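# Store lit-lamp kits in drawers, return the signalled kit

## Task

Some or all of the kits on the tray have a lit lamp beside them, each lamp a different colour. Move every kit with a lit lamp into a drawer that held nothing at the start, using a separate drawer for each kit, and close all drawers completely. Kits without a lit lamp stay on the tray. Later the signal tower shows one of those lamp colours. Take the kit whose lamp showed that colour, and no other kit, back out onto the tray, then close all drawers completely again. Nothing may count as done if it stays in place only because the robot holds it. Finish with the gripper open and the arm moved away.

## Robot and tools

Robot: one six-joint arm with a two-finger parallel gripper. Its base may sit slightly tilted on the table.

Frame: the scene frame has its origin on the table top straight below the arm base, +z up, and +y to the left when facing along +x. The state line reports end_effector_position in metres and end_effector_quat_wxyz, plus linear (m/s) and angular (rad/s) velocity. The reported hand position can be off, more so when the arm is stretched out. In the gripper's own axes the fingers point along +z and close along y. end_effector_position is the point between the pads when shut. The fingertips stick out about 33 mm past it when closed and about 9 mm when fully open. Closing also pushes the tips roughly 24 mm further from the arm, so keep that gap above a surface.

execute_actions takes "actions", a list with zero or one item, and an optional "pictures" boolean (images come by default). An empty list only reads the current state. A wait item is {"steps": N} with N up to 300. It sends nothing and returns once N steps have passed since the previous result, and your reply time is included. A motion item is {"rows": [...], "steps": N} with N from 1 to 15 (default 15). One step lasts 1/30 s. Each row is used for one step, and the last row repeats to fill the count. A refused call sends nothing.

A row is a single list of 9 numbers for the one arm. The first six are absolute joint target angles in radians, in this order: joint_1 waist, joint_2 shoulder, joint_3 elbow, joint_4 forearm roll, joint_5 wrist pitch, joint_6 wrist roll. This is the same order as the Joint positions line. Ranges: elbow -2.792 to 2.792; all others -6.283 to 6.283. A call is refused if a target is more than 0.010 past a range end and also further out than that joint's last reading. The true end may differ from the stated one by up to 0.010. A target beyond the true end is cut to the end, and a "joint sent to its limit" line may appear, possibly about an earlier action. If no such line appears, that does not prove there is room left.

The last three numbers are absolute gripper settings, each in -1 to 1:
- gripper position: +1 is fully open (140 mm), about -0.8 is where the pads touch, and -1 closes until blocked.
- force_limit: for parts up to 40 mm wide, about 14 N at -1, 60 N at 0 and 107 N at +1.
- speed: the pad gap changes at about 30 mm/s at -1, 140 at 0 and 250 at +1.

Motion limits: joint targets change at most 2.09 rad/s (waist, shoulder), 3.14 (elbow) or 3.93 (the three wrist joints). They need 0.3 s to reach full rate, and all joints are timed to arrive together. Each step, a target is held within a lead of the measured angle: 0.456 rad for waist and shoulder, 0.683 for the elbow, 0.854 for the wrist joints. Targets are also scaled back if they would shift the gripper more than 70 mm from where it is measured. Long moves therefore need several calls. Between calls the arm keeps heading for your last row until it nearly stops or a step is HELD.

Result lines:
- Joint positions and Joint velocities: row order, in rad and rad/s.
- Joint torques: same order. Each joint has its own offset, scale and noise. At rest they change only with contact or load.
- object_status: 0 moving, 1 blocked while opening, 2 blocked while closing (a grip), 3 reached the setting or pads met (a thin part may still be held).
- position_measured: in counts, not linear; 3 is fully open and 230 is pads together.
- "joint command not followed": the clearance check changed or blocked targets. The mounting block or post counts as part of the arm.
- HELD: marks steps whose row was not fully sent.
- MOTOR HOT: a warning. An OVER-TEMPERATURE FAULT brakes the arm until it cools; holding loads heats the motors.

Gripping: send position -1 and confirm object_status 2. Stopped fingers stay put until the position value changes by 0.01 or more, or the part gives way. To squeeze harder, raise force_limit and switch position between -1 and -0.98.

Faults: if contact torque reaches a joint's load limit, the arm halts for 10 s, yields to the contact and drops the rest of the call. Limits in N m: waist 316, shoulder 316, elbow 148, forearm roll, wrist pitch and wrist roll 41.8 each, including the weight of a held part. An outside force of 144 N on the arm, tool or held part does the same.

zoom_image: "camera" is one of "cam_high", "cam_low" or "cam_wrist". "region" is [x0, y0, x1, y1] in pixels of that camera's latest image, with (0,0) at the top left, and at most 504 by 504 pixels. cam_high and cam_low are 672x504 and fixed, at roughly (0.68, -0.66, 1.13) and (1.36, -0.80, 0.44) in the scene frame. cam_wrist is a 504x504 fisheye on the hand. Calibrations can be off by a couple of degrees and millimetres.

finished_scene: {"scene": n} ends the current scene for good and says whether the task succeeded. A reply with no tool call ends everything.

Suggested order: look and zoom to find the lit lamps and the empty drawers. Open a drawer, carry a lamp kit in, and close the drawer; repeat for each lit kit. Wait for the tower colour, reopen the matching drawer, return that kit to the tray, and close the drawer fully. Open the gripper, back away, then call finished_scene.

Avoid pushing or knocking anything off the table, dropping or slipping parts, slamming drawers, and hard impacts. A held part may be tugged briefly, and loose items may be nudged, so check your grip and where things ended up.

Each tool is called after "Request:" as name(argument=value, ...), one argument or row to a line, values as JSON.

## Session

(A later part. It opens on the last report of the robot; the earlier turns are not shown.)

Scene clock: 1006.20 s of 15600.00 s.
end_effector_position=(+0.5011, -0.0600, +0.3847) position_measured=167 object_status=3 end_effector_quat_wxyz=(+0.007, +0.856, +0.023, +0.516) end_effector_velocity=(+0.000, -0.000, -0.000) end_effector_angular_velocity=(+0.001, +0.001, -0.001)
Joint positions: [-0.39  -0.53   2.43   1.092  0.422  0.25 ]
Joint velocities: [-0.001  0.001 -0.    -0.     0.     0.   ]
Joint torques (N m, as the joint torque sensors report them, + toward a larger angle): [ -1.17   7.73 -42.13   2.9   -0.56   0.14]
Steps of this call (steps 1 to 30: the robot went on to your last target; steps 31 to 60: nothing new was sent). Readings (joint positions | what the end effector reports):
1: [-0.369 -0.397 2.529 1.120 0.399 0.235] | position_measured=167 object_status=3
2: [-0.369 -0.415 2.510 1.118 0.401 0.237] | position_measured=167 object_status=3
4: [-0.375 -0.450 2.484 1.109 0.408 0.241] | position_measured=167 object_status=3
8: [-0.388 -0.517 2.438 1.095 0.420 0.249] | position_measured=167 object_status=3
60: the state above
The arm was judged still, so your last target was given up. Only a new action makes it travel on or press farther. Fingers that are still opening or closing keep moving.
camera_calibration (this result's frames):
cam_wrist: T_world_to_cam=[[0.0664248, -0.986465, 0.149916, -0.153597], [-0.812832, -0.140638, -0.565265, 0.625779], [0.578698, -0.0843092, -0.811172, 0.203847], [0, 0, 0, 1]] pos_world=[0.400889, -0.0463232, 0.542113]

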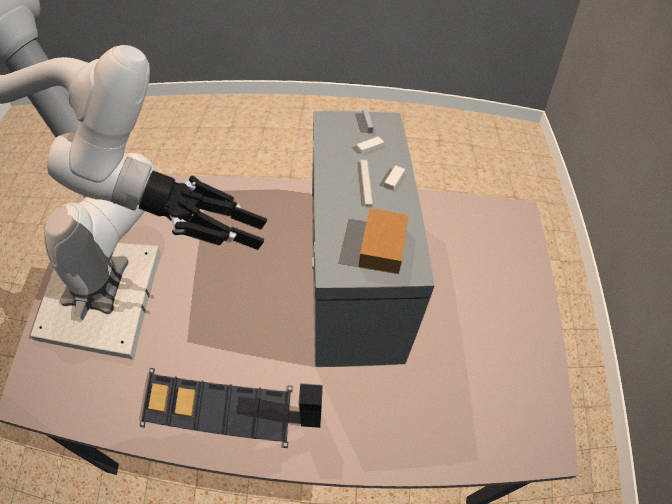

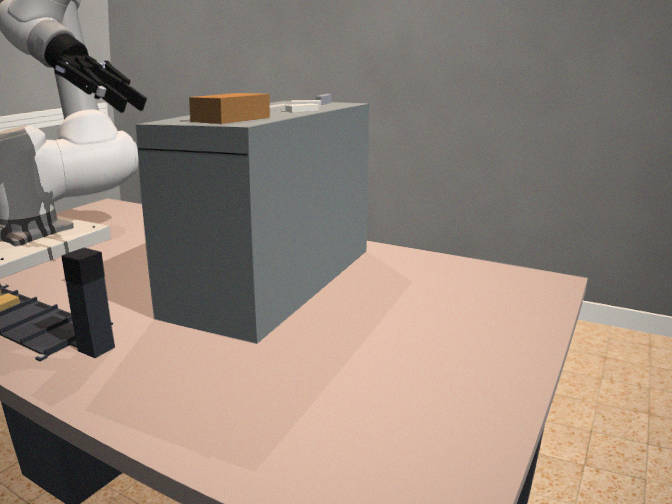

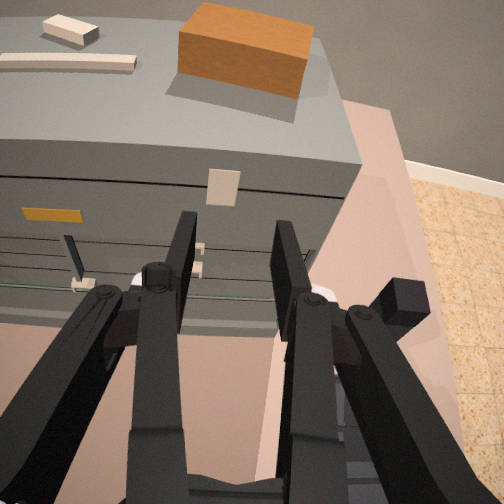

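Shut. Await the tower.

Request:
execute_actions(
  actions=[
    {"steps":150},
  ],
)

Scene clock: 1011.20 s of 15600.00 s.
end_effector_position=(+0.5011, -0.0600, +0.3847) position_measured=167 object_status=3 end_effector_quat_wxyz=(+0.007, +0.856, +0.023, +0.516) end_effector_velocity=(-0.000, +0.001, -0.000) end_effector_angular_velocity=(-0.001, +0.000, +0.002)
Joint positions: [-0.39  -0.53   2.43   1.092  0.422  0.25 ]
Joint velocities: [ 0.002 -0.     0.    -0.    -0.    -0.001]
Joint torques (N m, as the joint torque sensors report them, + toward a larger angle): [ -1.94   7.57 -41.95   2.86  -0.62   0.07]
Steps of this call (steps 1 to 90: nothing new was sent; then 2.00 s passed at rest). Readings (joint positions | what the end effector reports):
1: [-0.390 -0.530 2.430 1.092 0.422 0.250] | position_measured=167 object_status=3
2: [-0.390 -0.530 2.430 1.092 0.422 0.250] | position_measured=167 object_status=3
4: [-0.390 -0.530 2.430 1.092 0.422 0.250] | position_measured=167 object_status=3
8: [-0.390 -0.530 2.430 1.092 0.422 0.250] | position_measured=167 object_status=3
90: the state above
camera_calibration (this result's frames):
cam_wrist: T_world_to_cam=[[0.0664248, -0.986465, 0.149917, -0.153597], [-0.812832, -0.140638, -0.565265, 0.625778], [0.578698, -0.0843094, -0.811172, 0.203847], [0, 0, 0, 1]] pos_world=[0.400889, -0.0463232, 0.542113]

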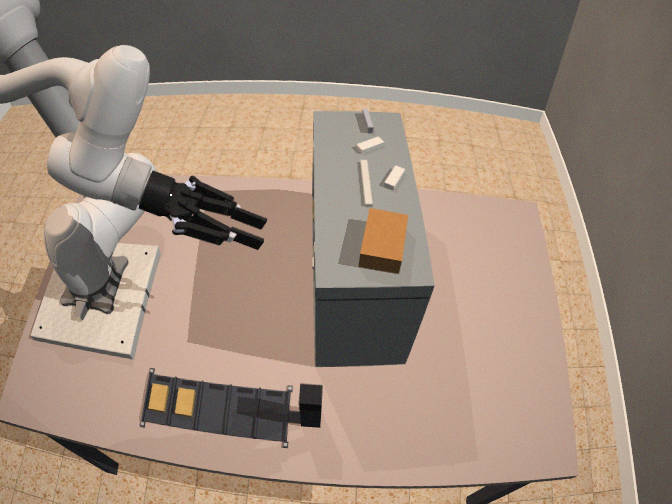

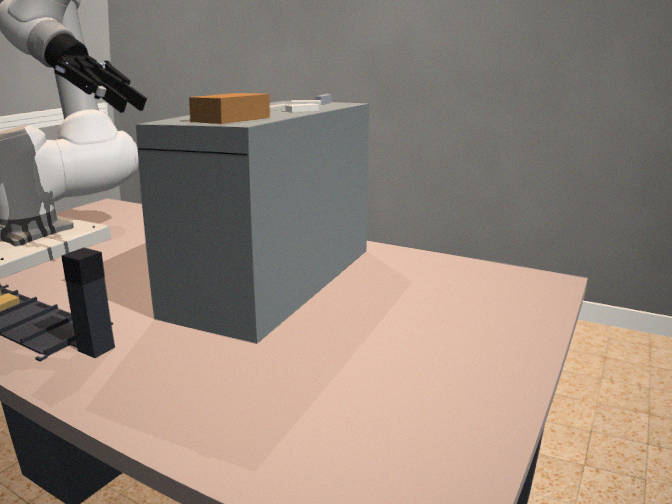

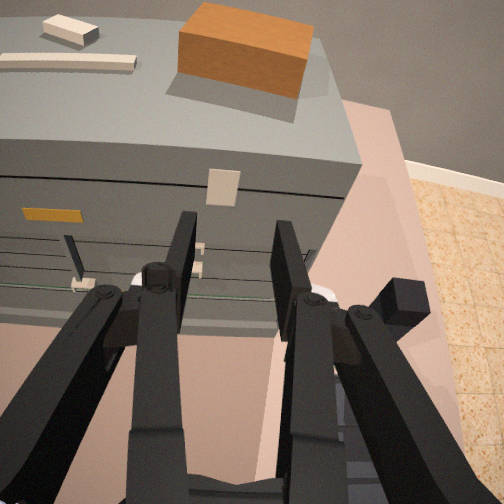

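Request:
zoom_image(
  camera="cam_wrist",
  region=[0,200,340,340],
)

Request:
execute_actions(
  actions=[
    {"steps":300},
  ],
)

Region (0, 200, 340, 340) of cam_wrist's 504x504 image, scaled by 1.482, with more detail than that image has; it fills the top 208 rows of this view, and the rest is white.

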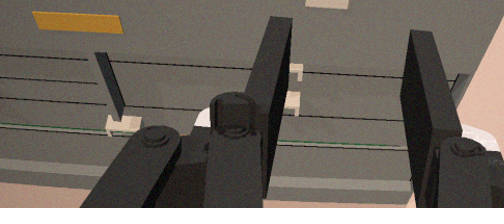

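Scene clock: 1021.20 s of 15600.00 s.
end_effector_position=(+0.5011, -0.0600, +0.3847) position_measured=167 object_status=3 end_effector_quat_wxyz=(+0.007, +0.856, +0.023, +0.516) end_effector_velocity=(+0.000, +0.000, -0.001) end_effector_angular_velocity=(+0.000, +0.001, -0.000)
Joint positions: [-0.39  -0.53   2.43   1.092  0.422  0.25 ]
Joint velocities: [ 0.001  0.002 -0.     0.    -0.001  0.   ]
Joint torques (N m, as the joint torque sensors report them, + toward a larger angle): [ -1.2    7.24 -42.07   2.74  -0.54   0.19]
Steps of this call (steps 1 to 90: nothing new was sent; then 7.00 s passed at rest). Readings (joint positions | what the end effector reports):
1: [-0.390 -0.530 2.430 1.092 0.422 0.250] | position_measured=167 object_status=3
2: [-0.390 -0.530 2.430 1.092 0.422 0.250] | position_measured=167 object_status=3
4: [-0.390 -0.530 2.430 1.092 0.422 0.250] | position_measured=167 object_status=3
8: [-0.390 -0.530 2.430 1.092 0.422 0.250] | position_measured=167 object_status=3
90: the state above
camera_calibration (this result's frames):
cam_wrist: T_world_to_cam=[[0.066425, -0.986465, 0.149916, -0.153597], [-0.812832, -0.140638, -0.565265, 0.625778], [0.578698, -0.0843092, -0.811172, 0.203848], [0, 0, 0, 1]] pos_world=[0.400889, -0.0463232, 0.542113]

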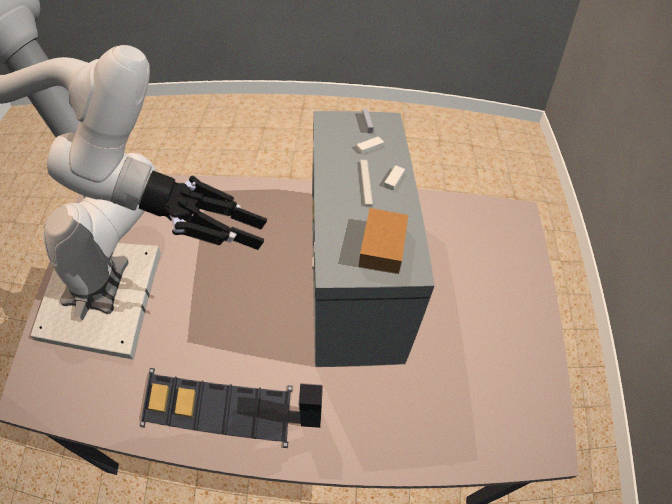

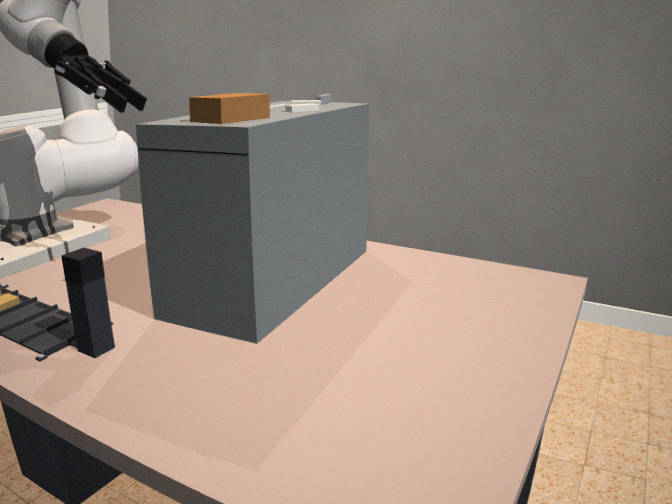

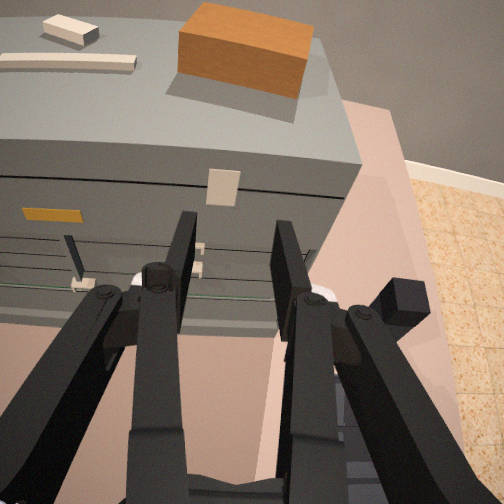

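Request:
execute_actions(
  actions=[
    {"rows":[[-0.3,-0.53,2.45,0.9,0.35,0.5,-0.1,0,0],[-0.2,-0.53,2.5,0.65,0.28,0.8,-0.1,0,0],[-0.1,-0.52,2.55,0.4,0.22,1.15,-0.1,0,0],[0,-0.5,2.55,0.2,0.2,1.45,-0.1,0,0],[0.14,-0.5,2.55,0,0.2,1.73,-0.1,0,0]],"steps":15},
  ],
  pictures=false,
)

Request:
execute_actions(
  actions=[
    {"steps":50},
  ],
  pictures=false,
)

Request:
execute_actions(
  actions=[
    {"rows":[[0.14,-0.4,2.63,0,0.04,1.73,-0.1,0,0],[0.14,-0.3,2.7,0,-0.12,1.73,-0.1,0,0],[0.14,-0.17,2.71,0,-0.25,1.73,-0.1,0,0],[0.14,-0.046,2.7145,0,-0.369,1.73,-0.1,0,0]],"steps":15},
  ],
  pictures=false,
)

Request:
execute_actions(
  actions=[
    {"steps":40},
  ],
)

Scene clock: 1028.47 s of 15600.00 s.
end_effector_position=(+0.4624, +0.0348, +0.2863) position_measured=141 object_status=3 end_effector_quat_wxyz=(-0.013, +0.899, +0.034, +0.436) end_effector_velocity=(-0.081, +0.253, -0.146) end_effector_angular_velocity=(+0.715, +0.179, -0.363)
Joint positions: [-0.022 -0.51   2.516  0.336  0.26   1.151]
Joint velocities: [ 0.956  0.062  0.201 -1.965 -0.349  3.271]
Joint torques (N m, as the joint torque sensors report them, + toward a larger angle): [ -0.39   7.25 -39.43   4.08  -2.18  -0.28]
Steps of this call (steps 1 to 90: nothing new was sent; then 3.77 s passed at rest; steps 91 to 105: all 15 steps of this action). Readings (joint positions | what the end effector reports):
91: [-0.390 -0.530 2.430 1.092 0.422 0.250] | position_measured=167 object_status=0
92: [-0.388 -0.530 2.430 1.087 0.421 0.257] | position_measured=164 object_status=0
94: [-0.368 -0.530 2.435 1.043 0.404 0.313] | position_measured=149 object_status=0
98: [-0.261 -0.526 2.465 0.822 0.348 0.551] | position_measured=141 object_status=0
105: the state above

Scene clock: 1030.13 s of 15600.00 s.
end_effector_position=(+0.4492, +0.0811, +0.2671) position_measured=141 object_status=3 end_effector_quat_wxyz=(-0.065, +0.900, -0.025, +0.431) end_effector_velocity=(+0.001, -0.000, +0.000) end_effector_angular_velocity=(+0.000, -0.002, -0.001)
Joint positions: [ 0.14 -0.5   2.55 -0.    0.2   1.73]
Joint velocities: [-0.     0.     0.    -0.001 -0.003  0.001]
Joint torques (N m, as the joint torque sensors report them, + toward a larger angle): [ -1.73   9.24 -38.88   3.85  -2.04   0.22]
Steps of this call (steps 1 to 30: the robot went on to your last target; steps 31 to 50: nothing new was sent). Readings (joint positions | what the end effector reports):
1: [0.009 -0.508 2.522 0.271 0.248 1.261] | position_measured=141 object_status=3
2: [0.039 -0.507 2.529 0.210 0.237 1.366] | position_measured=141 object_status=3
4: [0.087 -0.503 2.539 0.110 0.220 1.539] | position_measured=141 object_status=3
8: [0.137 -0.500 2.549 0.007 0.201 1.719] | position_measured=141 object_status=3
50: the state above
The arm was judged still, so your last target was given up. Only a new action makes it travel on or press farther. Fingers that are still opening or closing keep moving.

Scene clock: 1030.63 s of 15600.00 s.
end_effector_position=(+0.4688, +0.0856, +0.1040) position_measured=141 object_status=3 end_effector_quat_wxyz=(-0.062, +0.910, -0.025, +0.410) end_effector_velocity=(-0.026, +0.001, -0.247) end_effector_angular_velocity=(-0.010, +0.082, +0.003)
Joint positions: [ 0.14  -0.088  2.702 -0.    -0.318  1.73 ]
Joint velocities: [ 0.001  0.723  0.221 -0.    -0.862 -0.001]
Joint torques (N m, as the joint torque sensors report them, + toward a larger angle): [  3.4  -34.39 -28.11   2.76  -2.33   0.13]
Steps of this call (steps 1 to 15: all 15 steps of this action). Readings (joint positions | what the end effector reports):
1: [0.140 -0.500 2.550 -0.000 0.200 1.730] | position_measured=141 object_status=3
2: [0.140 -0.496 2.553 -0.000 0.193 1.730] | position_measured=141 object_status=3
4: [0.140 -0.467 2.576 -0.000 0.146 1.730] | position_measured=141 object_status=3
8: [0.140 -0.333 2.626 -0.000 -0.023 1.730] | position_measured=141 object_status=3
15: the state above

Scene clock: 1031.97 s of 15600.00 s.
end_effector_position=(+0.4672, +0.0856, +0.0901) position_measured=141 object_status=3 end_effector_quat_wxyz=(-0.062, +0.910, -0.025, +0.408) end_effector_velocity=(+0.000, -0.000, -0.000) end_effector_angular_velocity=(-0.001, +0.000, +0.000)
Joint positions: [ 0.14  -0.046  2.715 -0.    -0.369  1.73 ]
Joint velocities: [-0.     0.     0.    -0.    -0.    -0.001]
Joint torques (N m, as the joint torque sensors report them, + toward a larger angle): [ -1.14 -17.09 -21.62   2.1   -1.83   0.14]
Steps of this call (steps 1 to 30: the robot went on to your last target; steps 31 to 40: nothing new was sent). Readings (joint positions | what the end effector reports):
1: [0.140 -0.067 2.708 -0.000 -0.343 1.730] | position_measured=141 object_status=3
2: [0.140 -0.054 2.712 -0.000 -0.360 1.730] | position_measured=141 object_status=3
4: [0.140 -0.047 2.714 -0.000 -0.369 1.730] | position_measured=141 object_status=3
8: [0.140 -0.046 2.714 -0.000 -0.369 1.730] | position_measured=141 object_status=3
40: the state above
The arm was judged still, so your last target was given up. Only a new action makes it travel on or press farther. Fingers that are still opening or closing keep moving.
camera_calibration (this result's frames):
cam_wrist: T_world_to_cam=[[0.0663651, -0.99737, -0.0291208, 0.0535469], [-0.929, -0.0511139, -0.366533, 0.480893], [0.36408, 0.0513782, -0.929949, 0.0961297], [0, 0, 0, 1]] pos_world=[0.408197, 0.0730475, 0.267218]

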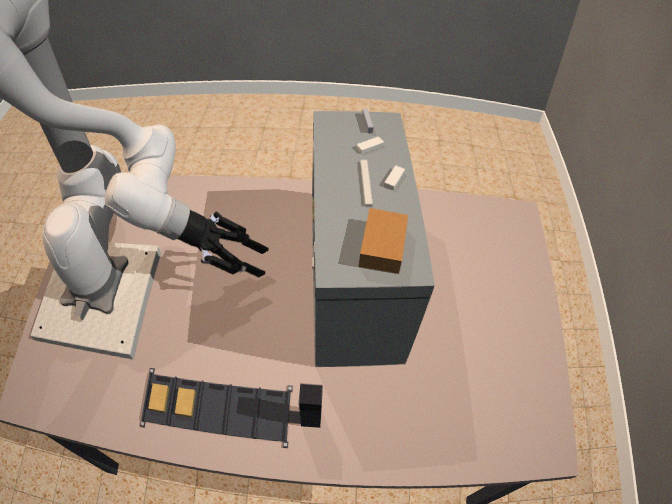

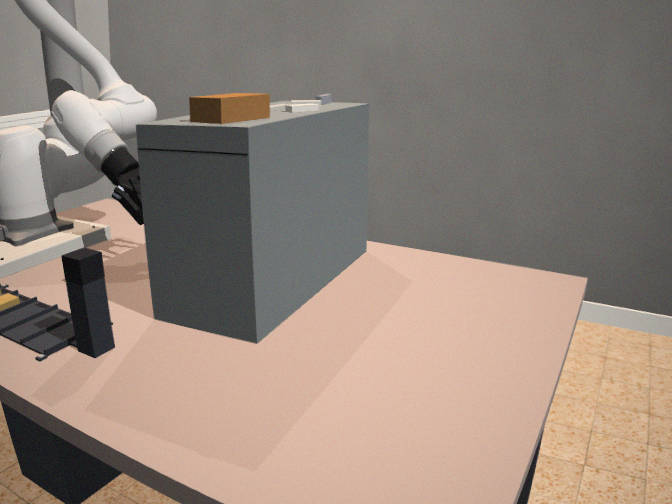

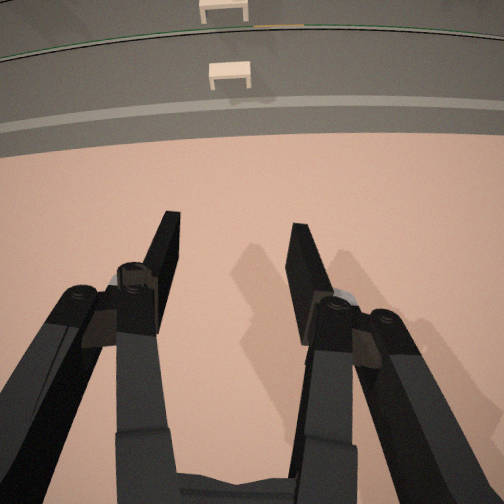

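Request:
execute_actions(
  actions=[
    {"rows":[[0.14,-0.015,2.685,0,-0.37,1.73,-0.1,0,0],[0.14,0.017,2.653,0,-0.37,1.73,-0.1,0,0],[0.14,0.04,2.63,0,-0.368,1.73,-0.1,0,0],[0.14,0.06,2.605,0,-0.365,1.73,-0.1,0,0],[0.14,0.082,2.58,0,-0.362,1.73,-0.1,0,0],[0.14,0.103,2.555,0,-0.358,1.728,-0.1,0,0],[0.14,0.12,2.534,0,-0.353,1.727,-0.1,0,0],[0.14,0.135,2.513,0,-0.349,1.726,-0.1,0,0],[0.14,0.141,2.506,0,-0.347,1.725,-0.1,0,0]],"steps":15},
  ],
  pictures=false,
)

Request:
execute_actions(
  actions=[
    {"rows":[[0.14,0.141,2.506,0,-0.347,1.725,-1,0.3,-0.5]],"steps":15},
  ],
  pictures=false,
)

Request:
execute_actions(
  actions=[
    {"rows":[[0.14,0.141,2.506,0,-0.347,1.725,-1,0.3,-0.5],[0.14,0.143,2.503,0,-0.3465,1.725,-1,0.3,-0.5],[0.14,0.143,2.503,0,-0.3465,1.725,-1,0.3,-0.5],[0.14,0.143,2.503,0,-0.3465,1.725,-1,0.3,-0.5],[0.14,0.145,2.5005,0,-0.346,1.725,-1,0.3,-0.5],[0.14,0.145,2.5005,0,-0.346,1.725,-1,0.3,-0.5],[0.14,0.145,2.5005,0,-0.346,1.725,-1,0.3,-0.5],[0.14,0.147,2.498,0,-0.3455,1.725,-1,0.3,-0.5]],"steps":15},
  ],
)

Scene clock: 1037.53 s of 15600.00 s.
end_effector_position=(+0.5923, +0.0993, +0.0913) position_measured=141 object_status=3 end_effector_quat_wxyz=(-0.061, +0.911, -0.023, +0.408) end_effector_velocity=(+0.003, +0.000, +0.001) end_effector_angular_velocity=(+0.000, -0.003, -0.001)
Joint positions: [ 0.14   0.141  2.506  0.    -0.347  1.725]
Joint velocities: [-0.     0.002 -0.003  0.    -0.001 -0.   ]
Joint torques (N m, as the joint torque sensors report them, + toward a larger angle): [ -0.95 -38.01 -22.92   2.25  -2.09   0.04]
Steps of this call (steps 1 to 90: nothing new was sent; then 2.07 s passed at rest; steps 91 to 105: all 15 steps of this action). Readings (joint positions | what the end effector reports):
91: [0.140 -0.046 2.714 0.000 -0.369 1.730] | position_measured=141 object_status=3
92: [0.140 -0.042 2.712 0.000 -0.369 1.730] | position_measured=141 object_status=3
94: [0.140 -0.013 2.683 0.000 -0.369 1.730] | position_measured=141 object_status=3
98: [0.140 0.075 2.586 0.000 -0.363 1.730] | position_measured=141 object_status=3
105: the state above

Scene clock: 1038.03 s of 15600.00 s.
end_effector_position=(+0.5926, +0.0994, +0.0913) position_measured=198 object_status=0 end_effector_quat_wxyz=(-0.061, +0.911, -0.023, +0.408) end_effector_velocity=(+0.000, -0.000, +0.000) end_effector_angular_velocity=(+0.001, -0.001, -0.001)
Joint positions: [ 0.14   0.141  2.506  0.    -0.347  1.725]
Joint velocities: [-0.    -0.     0.     0.    -0.001  0.001]
Joint torques (N m, as the joint torque sensors report them, + toward a larger angle): [  9.94 -34.57 -26.39  -0.3   -2.79  -0.09]
Steps of this call (steps 1 to 15: all 15 steps of this action). Readings (joint positions | what the end effector reports):
1: [0.140 0.141 2.506 0.000 -0.347 1.725] | position_measured=141 object_status=0
2: [0.140 0.141 2.506 0.000 -0.347 1.725] | position_measured=143 object_status=0
4: [0.140 0.141 2.506 0.000 -0.347 1.725] | position_measured=152 object_status=0
8: [0.140 0.141 2.506 0.000 -0.347 1.725] | position_measured=171 object_status=0
15: the state above

Scene clock: 1038.53 s of 15600.00 s.
end_effector_position=(+0.5973, +0.0999, +0.0914) position_measured=198 object_status=2 end_effector_quat_wxyz=(-0.061, +0.910, -0.023, +0.408) end_effector_velocity=(+0.001, -0.000, -0.000) end_effector_angular_velocity=(-0.000, -0.000, -0.000)
Joint positions: [ 0.14   0.147  2.498  0.    -0.345  1.725]
Joint velocities: [-0.001  0.001 -0.001 -0.    -0.    -0.001]
Joint torques (N m, as the joint torque sensors report them, + toward a larger angle): [ 10.78 -28.19 -45.49  -0.61  -7.85  -0.12]
Steps of this call (steps 1 to 15: all 15 steps of this action). Readings (joint positions | what the end effector reports):
1: [0.140 0.141 2.506 0.000 -0.347 1.725] | position_measured=198 object_status=0
2: [0.140 0.141 2.506 0.000 -0.347 1.725] | position_measured=198 object_status=0
4: [0.140 0.143 2.504 0.000 -0.347 1.725] | position_measured=198 object_status=2
8: [0.140 0.145 2.501 0.000 -0.346 1.725] | position_measured=198 object_status=2
15: the state above
camera_calibration (this result's frames):
cam_wrist: T_world_to_cam=[[0.0695274, -0.997258, -0.0253638, 0.0569688], [-0.928701, -0.0554222, -0.366664, 0.603206], [0.364253, 0.0490486, -0.930008, 0.0493477], [0, 0, 0, 1]] pos_world=[0.538262, 0.0878231, 0.268512]

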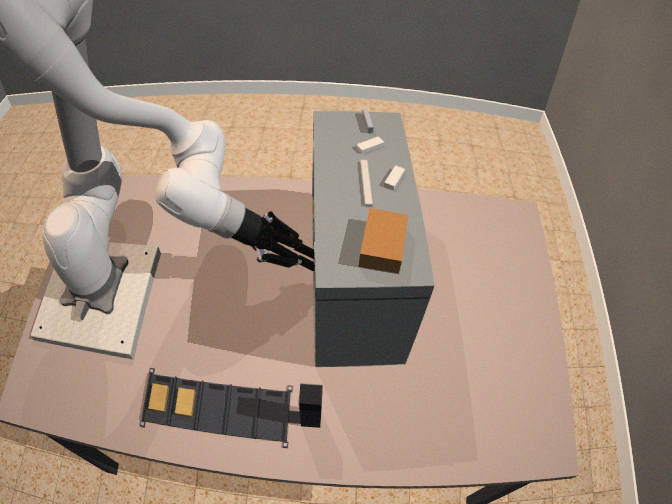

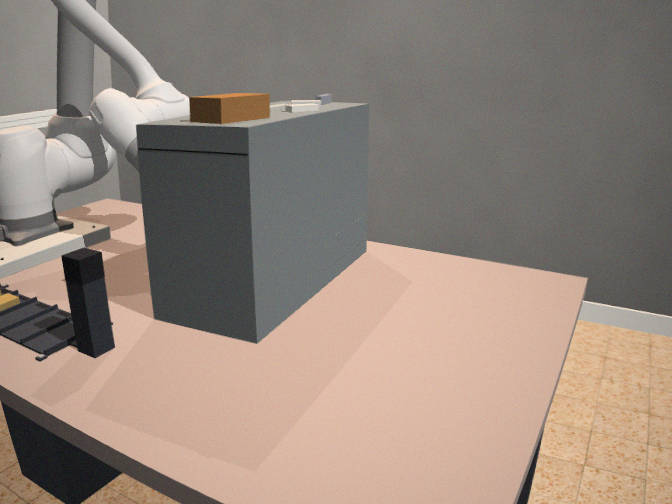

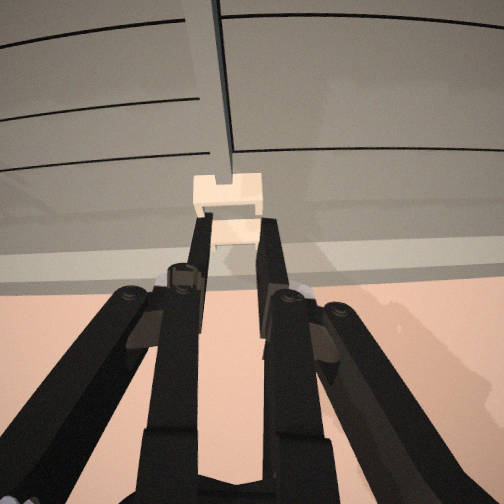

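Request:
execute_actions(
  actions=[
    {"rows":[[0.14,0.144,2.502,0,-0.3465,1.725,-0.1,0,0],[0.14,0.144,2.502,0,-0.3465,1.725,-0.1,0,0],[0.14,0.144,2.502,0,-0.3465,1.725,-0.1,0,0],[0.14,0.135,2.513,0,-0.349,1.726,-0.1,0,0],[0.14,0.12,2.534,0,-0.353,1.727,-0.1,0,0],[0.14,0.103,2.555,0,-0.358,1.728,-0.1,0,0],[0.14,0.06,2.605,0,-0.365,1.73,-0.1,0,0],[0.14,0.017,2.653,0,-0.37,1.73,-0.1,0,0],[0.14,-0.046,2.7145,0,-0.369,1.73,-0.1,0,0]],"steps":15},
  ],
  pictures=false,
)

Request:
execute_actions(
  actions=[
    {"steps":40},
  ],
)

Request:
zoom_image(
  camera="cam_wrist",
  region=[100,0,400,130],
)

Scene clock: 1043.73 s of 15600.00 s.
end_effector_position=(+0.4718, +0.0861, +0.0904) position_measured=141 object_status=3 end_effector_quat_wxyz=(-0.062, +0.910, -0.025, +0.408) end_effector_velocity=(-0.177, -0.019, -0.012) end_effector_angular_velocity=(+0.003, +0.001, -0.002)
Joint positions: [ 0.14  -0.039  2.707 -0.    -0.369  1.73 ]
Joint velocities: [ 0.    -0.276  0.291 -0.    -0.015  0.004]
Joint torques (N m, as the joint torque sensors report them, + toward a larger angle): [ -8.26   2.57 -36.72   3.62  -2.52   0.03]
Steps of this call (steps 1 to 15: the robot went on to your last target; steps 16 to 90: nothing new was sent; then 1.70 s passed at rest; steps 91 to 105: all 15 steps of this action). Readings (joint positions | what the end effector reports):
91: [0.140 0.147 2.498 0.000 -0.346 1.725] | position_measured=198 object_status=0
92: [0.140 0.146 2.499 -0.000 -0.346 1.725] | position_measured=198 object_status=0
94: [0.140 0.144 2.501 -0.000 -0.346 1.725] | position_measured=180 object_status=0
98: [0.140 0.109 2.546 -0.000 -0.356 1.727] | position_measured=149 object_status=0
105: the state above

Scene clock: 1045.07 s of 15600.00 s.
end_effector_position=(+0.4672, +0.0856, +0.0901) position_measured=141 object_status=3 end_effector_quat_wxyz=(-0.062, +0.910, -0.025, +0.408) end_effector_velocity=(+0.000, +0.001, +0.000) end_effector_angular_velocity=(-0.000, +0.000, +0.001)
Joint positions: [ 0.14  -0.046  2.715 -0.    -0.369  1.73 ]
Joint velocities: [ 0.001 -0.    -0.001 -0.     0.001  0.   ]
Joint torques (N m, as the joint torque sensors report them, + toward a larger angle): [ -0.39 -16.79 -21.84   2.05  -1.93   0.04]
Steps of this call (steps 1 to 15: the robot went on to your last target; steps 16 to 40: nothing new was sent). Readings (joint positions | what the end effector reports):
1: [0.140 -0.044 2.713 -0.000 -0.369 1.730] | position_measured=141 object_status=3
2: [0.140 -0.046 2.714 -0.000 -0.369 1.730] | position_measured=141 object_status=3
4: [0.140 -0.046 2.714 -0.000 -0.369 1.730] | position_measured=141 object_status=3
8: [0.140 -0.046 2.714 -0.000 -0.369 1.730] | position_measured=141 object_status=3
40: the state above
The arm was judged still, so your last target was given up. Only a new action makes it travel on or press farther. Fingers that are still opening or closing keep moving.
camera_calibration (this result's frames):
cam_wrist: T_world_to_cam=[[0.0663132, -0.997374, -0.0291236, 0.0535477], [-0.928987, -0.0510622, -0.366574, 0.480902], [0.364124, 0.0513641, -0.929933, 0.0961152], [0, 0, 0, 1]] pos_world=[0.408203, 0.0730262, 0.267227]

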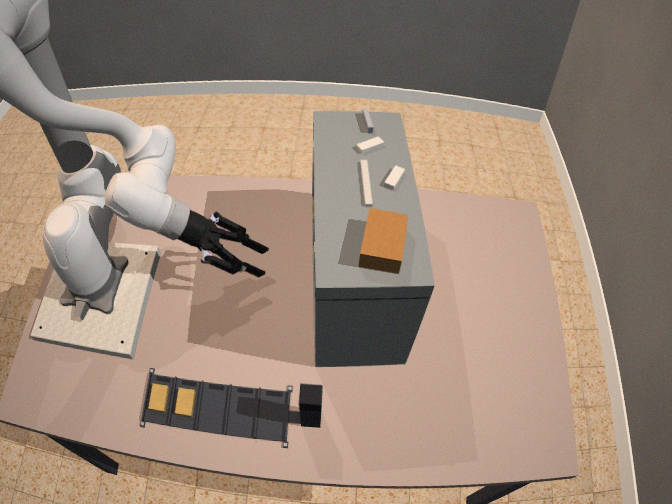

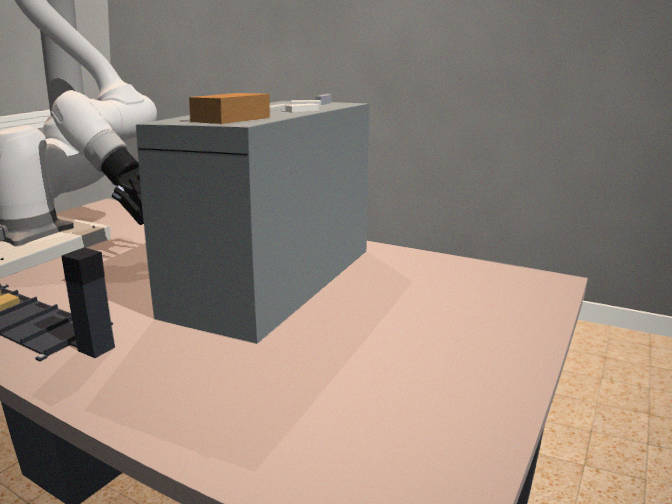

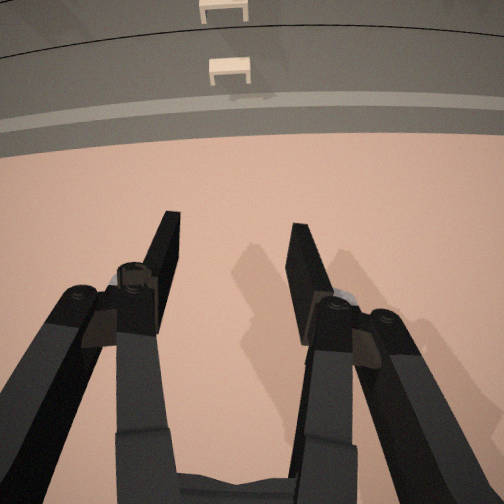

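Region (100, 0, 400, 130) of cam_wrist's 504x504 image, scaled by 1.680, with more detail than that image has; it fills the top 218 rows of this view, and the rest is white.

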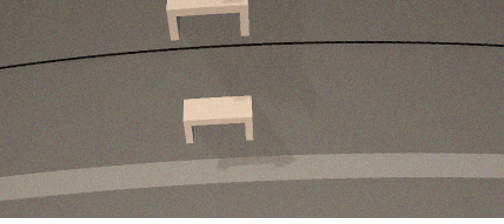

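Now shut. Retreat and watch.

Request:
execute_actions(
  actions=[
    {"rows":[[0.14,-0.17,2.71,0,-0.25,1.73,-0.1,0,0],[0.14,-0.3,2.7,0,-0.12,1.73,-0.1,0,0],[0.14,-0.4,2.63,0,0.04,1.73,-0.1,0,0],[0.14,-0.5,2.55,0,0.2,1.73,-0.1,0,0]],"steps":15},
  ],
  pictures=false,
)

Request:
execute_actions(
  actions=[
    {"steps":150},
  ],
)

Scene clock: 1049.20 s of 15600.00 s.
end_effector_position=(+0.4565, +0.0823, +0.2388) position_measured=141 object_status=3 end_effector_quat_wxyz=(-0.064, +0.902, -0.025, +0.427) end_effector_velocity=(-0.075, -0.014, +0.383) end_effector_angular_velocity=(+0.014, -0.129, -0.002)
Joint positions: [ 0.14  -0.438  2.578  0.     0.118  1.73 ]
Joint velocities: [-0.    -0.825 -0.38  -0.     1.074 -0.   ]
Joint torques (N m, as the joint torque sensors report them, + toward a larger angle): [ -3.26  16.9  -32.48   3.38  -1.9    0.15]
Steps of this call (steps 1 to 109: nothing new was sent; steps 110 to 124: all 15 steps of this action). Readings (joint positions | what the end effector reports):
110: [0.140 -0.046 2.715 0.000 -0.369 1.730] | position_measured=141 object_status=3
111: [0.140 -0.050 2.715 0.000 -0.365 1.730] | position_measured=141 object_status=3
113: [0.140 -0.079 2.713 0.000 -0.336 1.730] | position_measured=141 object_status=3
117: [0.140 -0.215 2.684 0.000 -0.177 1.730] | position_measured=141 object_status=3
124: the state above

Scene clock: 1054.20 s of 15600.00 s.
end_effector_position=(+0.4492, +0.0811, +0.2671) position_measured=141 object_status=3 end_effector_quat_wxyz=(-0.065, +0.900, -0.025, +0.431) end_effector_velocity=(+0.000, -0.000, +0.000) end_effector_angular_velocity=(+0.000, -0.001, -0.001)
Joint positions: [ 0.14 -0.5   2.55 -0.    0.2   1.73]
Joint velocities: [-0.001  0.    -0.     0.    -0.001 -0.   ]
Joint torques (N m, as the joint torque sensors report them, + toward a larger angle): [ -1.44   9.07 -38.99   4.18  -1.97   0.14]
Steps of this call (steps 1 to 30: the robot went on to your last target; steps 31 to 100: nothing new was sent; then 1.67 s passed at rest). Readings (joint positions | what the end effector reports):
1: [0.140 -0.463 2.567 0.000 0.151 1.730] | position_measured=141 object_status=3
2: [0.140 -0.482 2.558 0.000 0.176 1.730] | position_measured=141 object_status=3
4: [0.140 -0.499 2.550 0.000 0.198 1.730] | position_measured=141 object_status=3
8: [0.140 -0.500 2.550 0.000 0.200 1.730] | position_measured=141 object_status=3
100: the state above
The arm was judged still, so your last target was given up. Only a new action makes it travel on or press farther. Fingers that are still opening or closing keep moving.
camera_calibration (this result's frames):
cam_wrist: T_world_to_cam=[[0.0671026, -0.997256, -0.0312676, 0.055622], [-0.909882, -0.0483043, -0.412044, 0.53214], [0.409403, 0.0560991, -0.910627, 0.241604], [0, 0, 0, 1]] pos_world=[0.381539, 0.0676203, 0.441016]

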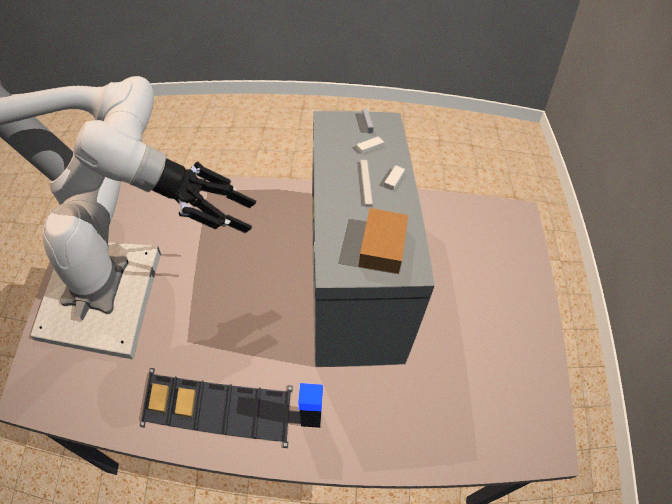

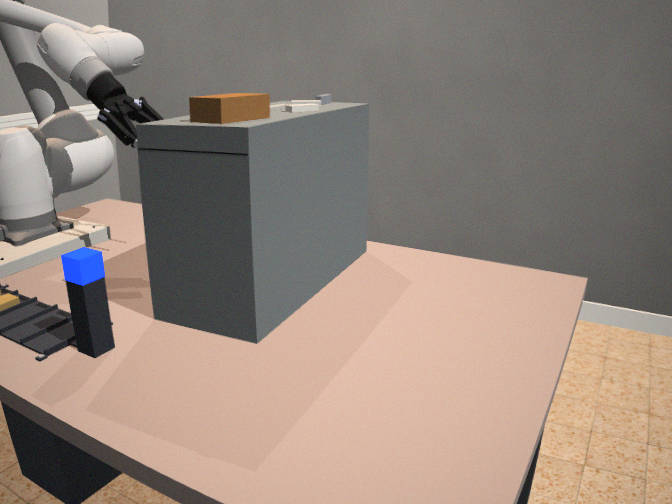

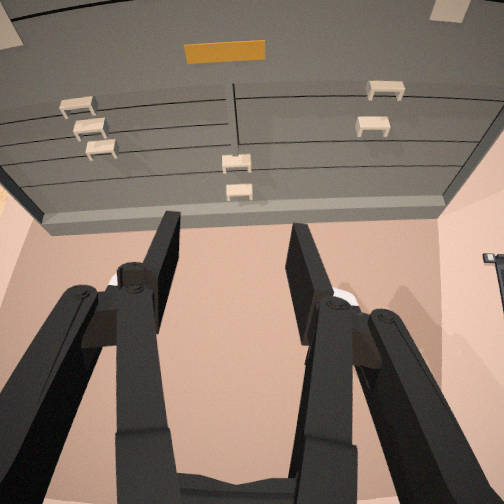

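Blue → R2. Move to the R2 approach pose.

Request:
execute_actions(
  actions=[
    {"rows":[[0.03,-0.5,2.53,0.3,0.22,1.35,-0.1,0,0],[-0.1,-0.5,2.51,0.6,0.26,0.95,-0.1,0,0],[-0.2,-0.49,2.5,0.9,0.3,0.55,-0.1,0,0],[-0.3,-0.48,2.49,1.2,0.35,0.2,-0.1,0,0],[-0.39,-0.47,2.48,1.42,0.38,-0.11,-0.1,0,0]],"steps":15},
  ],
  pictures=false,
)

Request:
execute_actions(
  actions=[
    {"steps":60},
  ],
  pictures=false,
)

Request:
execute_actions(
  actions=[
    {"rows":[[-0.39,-0.414,2.567,1.42,0.38,-0.11,-0.1,0,0],[-0.39,-0.38,2.6,1.42,0.38,-0.11,-0.1,0,0],[-0.39,-0.344,2.632,1.42,0.38,-0.11,-0.1,0,0],[-0.3635,-0.2798,2.5983,1.455,0.3608,-0.132,-0.1,0,0],[-0.3295,-0.2385,2.572,1.518,0.335,-0.173,-0.1,0,0],[-0.2955,-0.1975,2.5458,1.58,0.3098,-0.214,-0.1,0,0],[-0.2815,-0.179,2.532,1.606,0.301,-0.231,-0.1,0,0],[-0.262,-0.15,2.511,1.646,0.288,-0.258,-0.1,0,0],[-0.2433,-0.1225,2.4894,1.686,0.2743,-0.284,-0.1,0,0],[-0.2175,-0.0796,2.452,1.7345,0.258,-0.314,-0.1,0,0]],"steps":15},
  ],
  pictures=false,
)

Request:
execute_actions(
  actions=[
    {"rows":[[-0.2175,-0.0796,2.452,1.7345,0.258,-0.314,-0.1,0,0],[-0.2175,-0.0796,2.452,1.7345,0.258,-0.314,-0.1,0,0],[-0.2175,-0.0796,2.452,1.7345,0.258,-0.314,-0.1,0,0],[-0.2175,-0.0796,2.452,1.7345,0.258,-0.314,-0.1,0,0],[-0.2175,-0.0796,2.452,1.7345,0.258,-0.314,-0.1,0,0],[-0.21,-0.066,2.44,1.75,0.253,-0.323,-0.1,0,0],[-0.203,-0.053,2.4285,1.765,0.2475,-0.332,-0.1,0,0],[-0.1975,-0.044,2.4205,1.775,0.244,-0.3375,-0.1,0,0]],"steps":15},
  ],
)

Scene clock: 1062.63 s of 15600.00 s.
end_effector_position=(+0.4865, -0.0156, +0.3027) position_measured=141 object_status=3 end_effector_quat_wxyz=(-0.080, +0.882, -0.101, +0.453) end_effector_velocity=(+0.134, -0.174, +0.196) end_effector_angular_velocity=(-0.216, -0.620, +0.151)
Joint positions: [-0.241 -0.48   2.498  0.925  0.326  0.751]
Joint velocities: [-0.742  0.051 -0.09   2.437  0.266 -3.025]
Joint torques (N m, as the joint torque sensors report them, + toward a larger angle): [  4.16   1.3  -35.5    2.15  -1.13  -0.11]
Steps of this call (steps 1 to 90: nothing new was sent; then 4.93 s passed at rest; steps 91 to 105: all 15 steps of this action). Readings (joint positions | what the end effector reports):
91: [0.140 -0.500 2.550 -0.000 0.200 1.730] | position_measured=141 object_status=3
92: [0.138 -0.500 2.550 0.005 0.200 1.723] | position_measured=141 object_status=3
94: [0.122 -0.500 2.547 0.050 0.204 1.667] | position_measured=141 object_status=3
98: [0.016 -0.497 2.530 0.296 0.234 1.395] | position_measured=141 object_status=3
105: the state above

Scene clock: 1064.63 s of 15600.00 s.
end_effector_position=(+0.5149, -0.0645, +0.3550) position_measured=141 object_status=3 end_effector_quat_wxyz=(+0.013, +0.848, +0.029, +0.530) end_effector_velocity=(+0.000, -0.000, -0.001) end_effector_angular_velocity=(+0.000, +0.001, +0.001)
Joint positions: [-0.39 -0.47  2.48  1.42  0.38 -0.11]
Joint velocities: [-0.001  0.001  0.    -0.     0.001 -0.001]
Joint torques (N m, as the joint torque sensors report them, + toward a larger angle): [ -0.85   2.74 -41.21   1.53   0.26   0.16]
Steps of this call (steps 1 to 30: the robot went on to your last target; steps 31 to 60: nothing new was sent). Readings (joint positions | what the end effector reports):
1: [-0.265 -0.479 2.495 1.003 0.335 0.646] | position_measured=141 object_status=3
2: [-0.286 -0.477 2.493 1.074 0.343 0.536] | position_measured=141 object_status=3
4: [-0.323 -0.475 2.488 1.198 0.356 0.312] | position_measured=141 object_status=3
8: [-0.374 -0.471 2.482 1.368 0.374 -0.010] | position_measured=141 object_status=3
60: the state above
The arm was judged still, so your last target was given up. Only a new action makes it travel on or press farther. Fingers that are still opening or closing keep moving.

Scene clock: 1065.13 s of 15600.00 s.
end_effector_position=(+0.5672, -0.0310, +0.1884) position_measured=141 object_status=3 end_effector_quat_wxyz=(-0.044, +0.909, +0.001, +0.414) end_effector_velocity=(+0.314, +0.047, -0.056) end_effector_angular_velocity=(+0.023, +0.104, -0.000)
Joint positions: [-0.239 -0.116  2.476  1.693  0.273 -0.287]
Joint velocities: [ 0.401  0.663 -0.458  0.756 -0.274 -0.492]
Joint torques (N m, as the joint torque sensors report them, + toward a larger angle): [  0.18 -42.34 -24.17   0.08   0.67   0.45]
Steps of this call (steps 1 to 15: all 15 steps of this action). Readings (joint positions | what the end effector reports):
1: [-0.390 -0.470 2.480 1.420 0.380 -0.110] | position_measured=141 object_status=3
2: [-0.390 -0.466 2.485 1.420 0.380 -0.110] | position_measured=141 object_status=3
4: [-0.390 -0.440 2.521 1.420 0.380 -0.110] | position_measured=141 object_status=3
8: [-0.372 -0.344 2.544 1.448 0.367 -0.128] | position_measured=141 object_status=3
15: the state above

Scene clock: 1065.63 s of 15600.00 s.
end_effector_position=(+0.6041, -0.0262, +0.1839) position_measured=141 object_status=3 end_effector_quat_wxyz=(-0.045, +0.911, -0.001, +0.410) end_effector_velocity=(+0.001, +0.001, -0.000) end_effector_angular_velocity=(+0.001, +0.000, +0.002)
Joint positions: [-0.198 -0.044  2.421  1.775  0.244 -0.337]
Joint velocities: [ 0.002  0.002 -0.001  0.001  0.001 -0.   ]
Joint torques (N m, as the joint torque sensors report them, + toward a larger angle): [ -1.81 -31.21 -33.4   -0.2    0.89   0.03]
Steps of this call (steps 1 to 15: all 15 steps of this action). Readings (joint positions | what the end effector reports):
1: [-0.228 -0.097 2.463 1.714 0.265 -0.301] | position_measured=141 object_status=3
2: [-0.221 -0.085 2.455 1.728 0.260 -0.310] | position_measured=141 object_status=3
4: [-0.218 -0.080 2.452 1.734 0.258 -0.314] | position_measured=141 object_status=3
8: [-0.211 -0.068 2.442 1.748 0.254 -0.322] | position_measured=141 object_status=3
15: the state above
camera_calibration (this result's frames):
cam_wrist: T_world_to_cam=[[0.0958125, -0.99517, 0.0213517, -0.0912818], [-0.924808, -0.0969311, -0.367877, 0.633289], [0.36817, 0.015501, -0.929629, 0.135792], [0, 0, 0, 1]] pos_world=[0.544422, -0.0315605, 0.361158]

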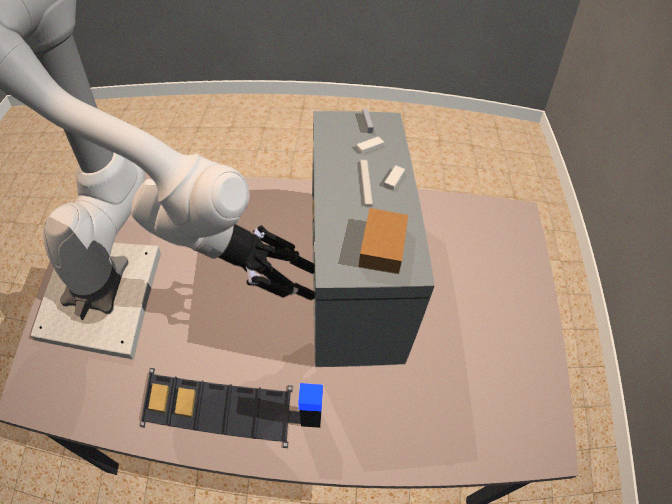

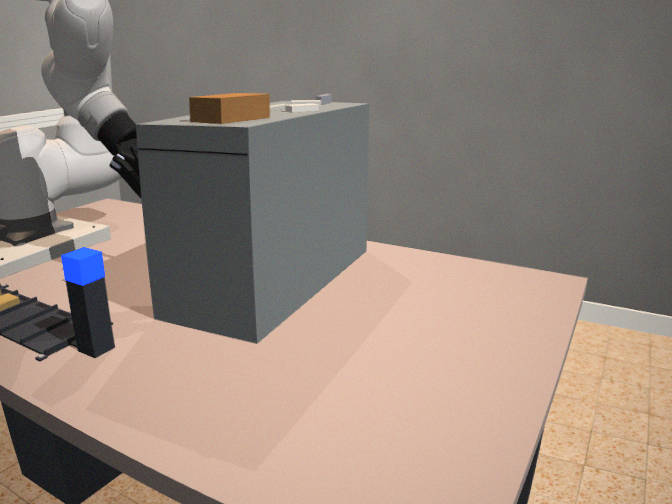

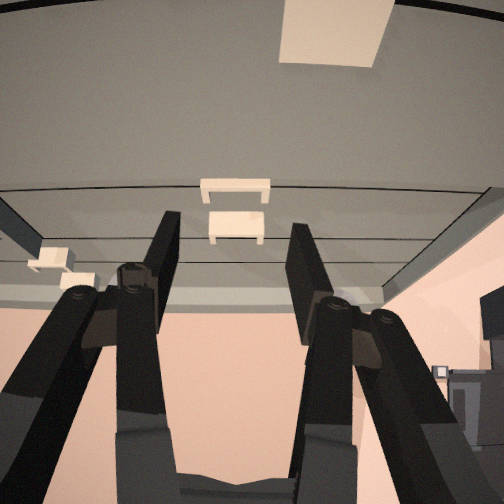

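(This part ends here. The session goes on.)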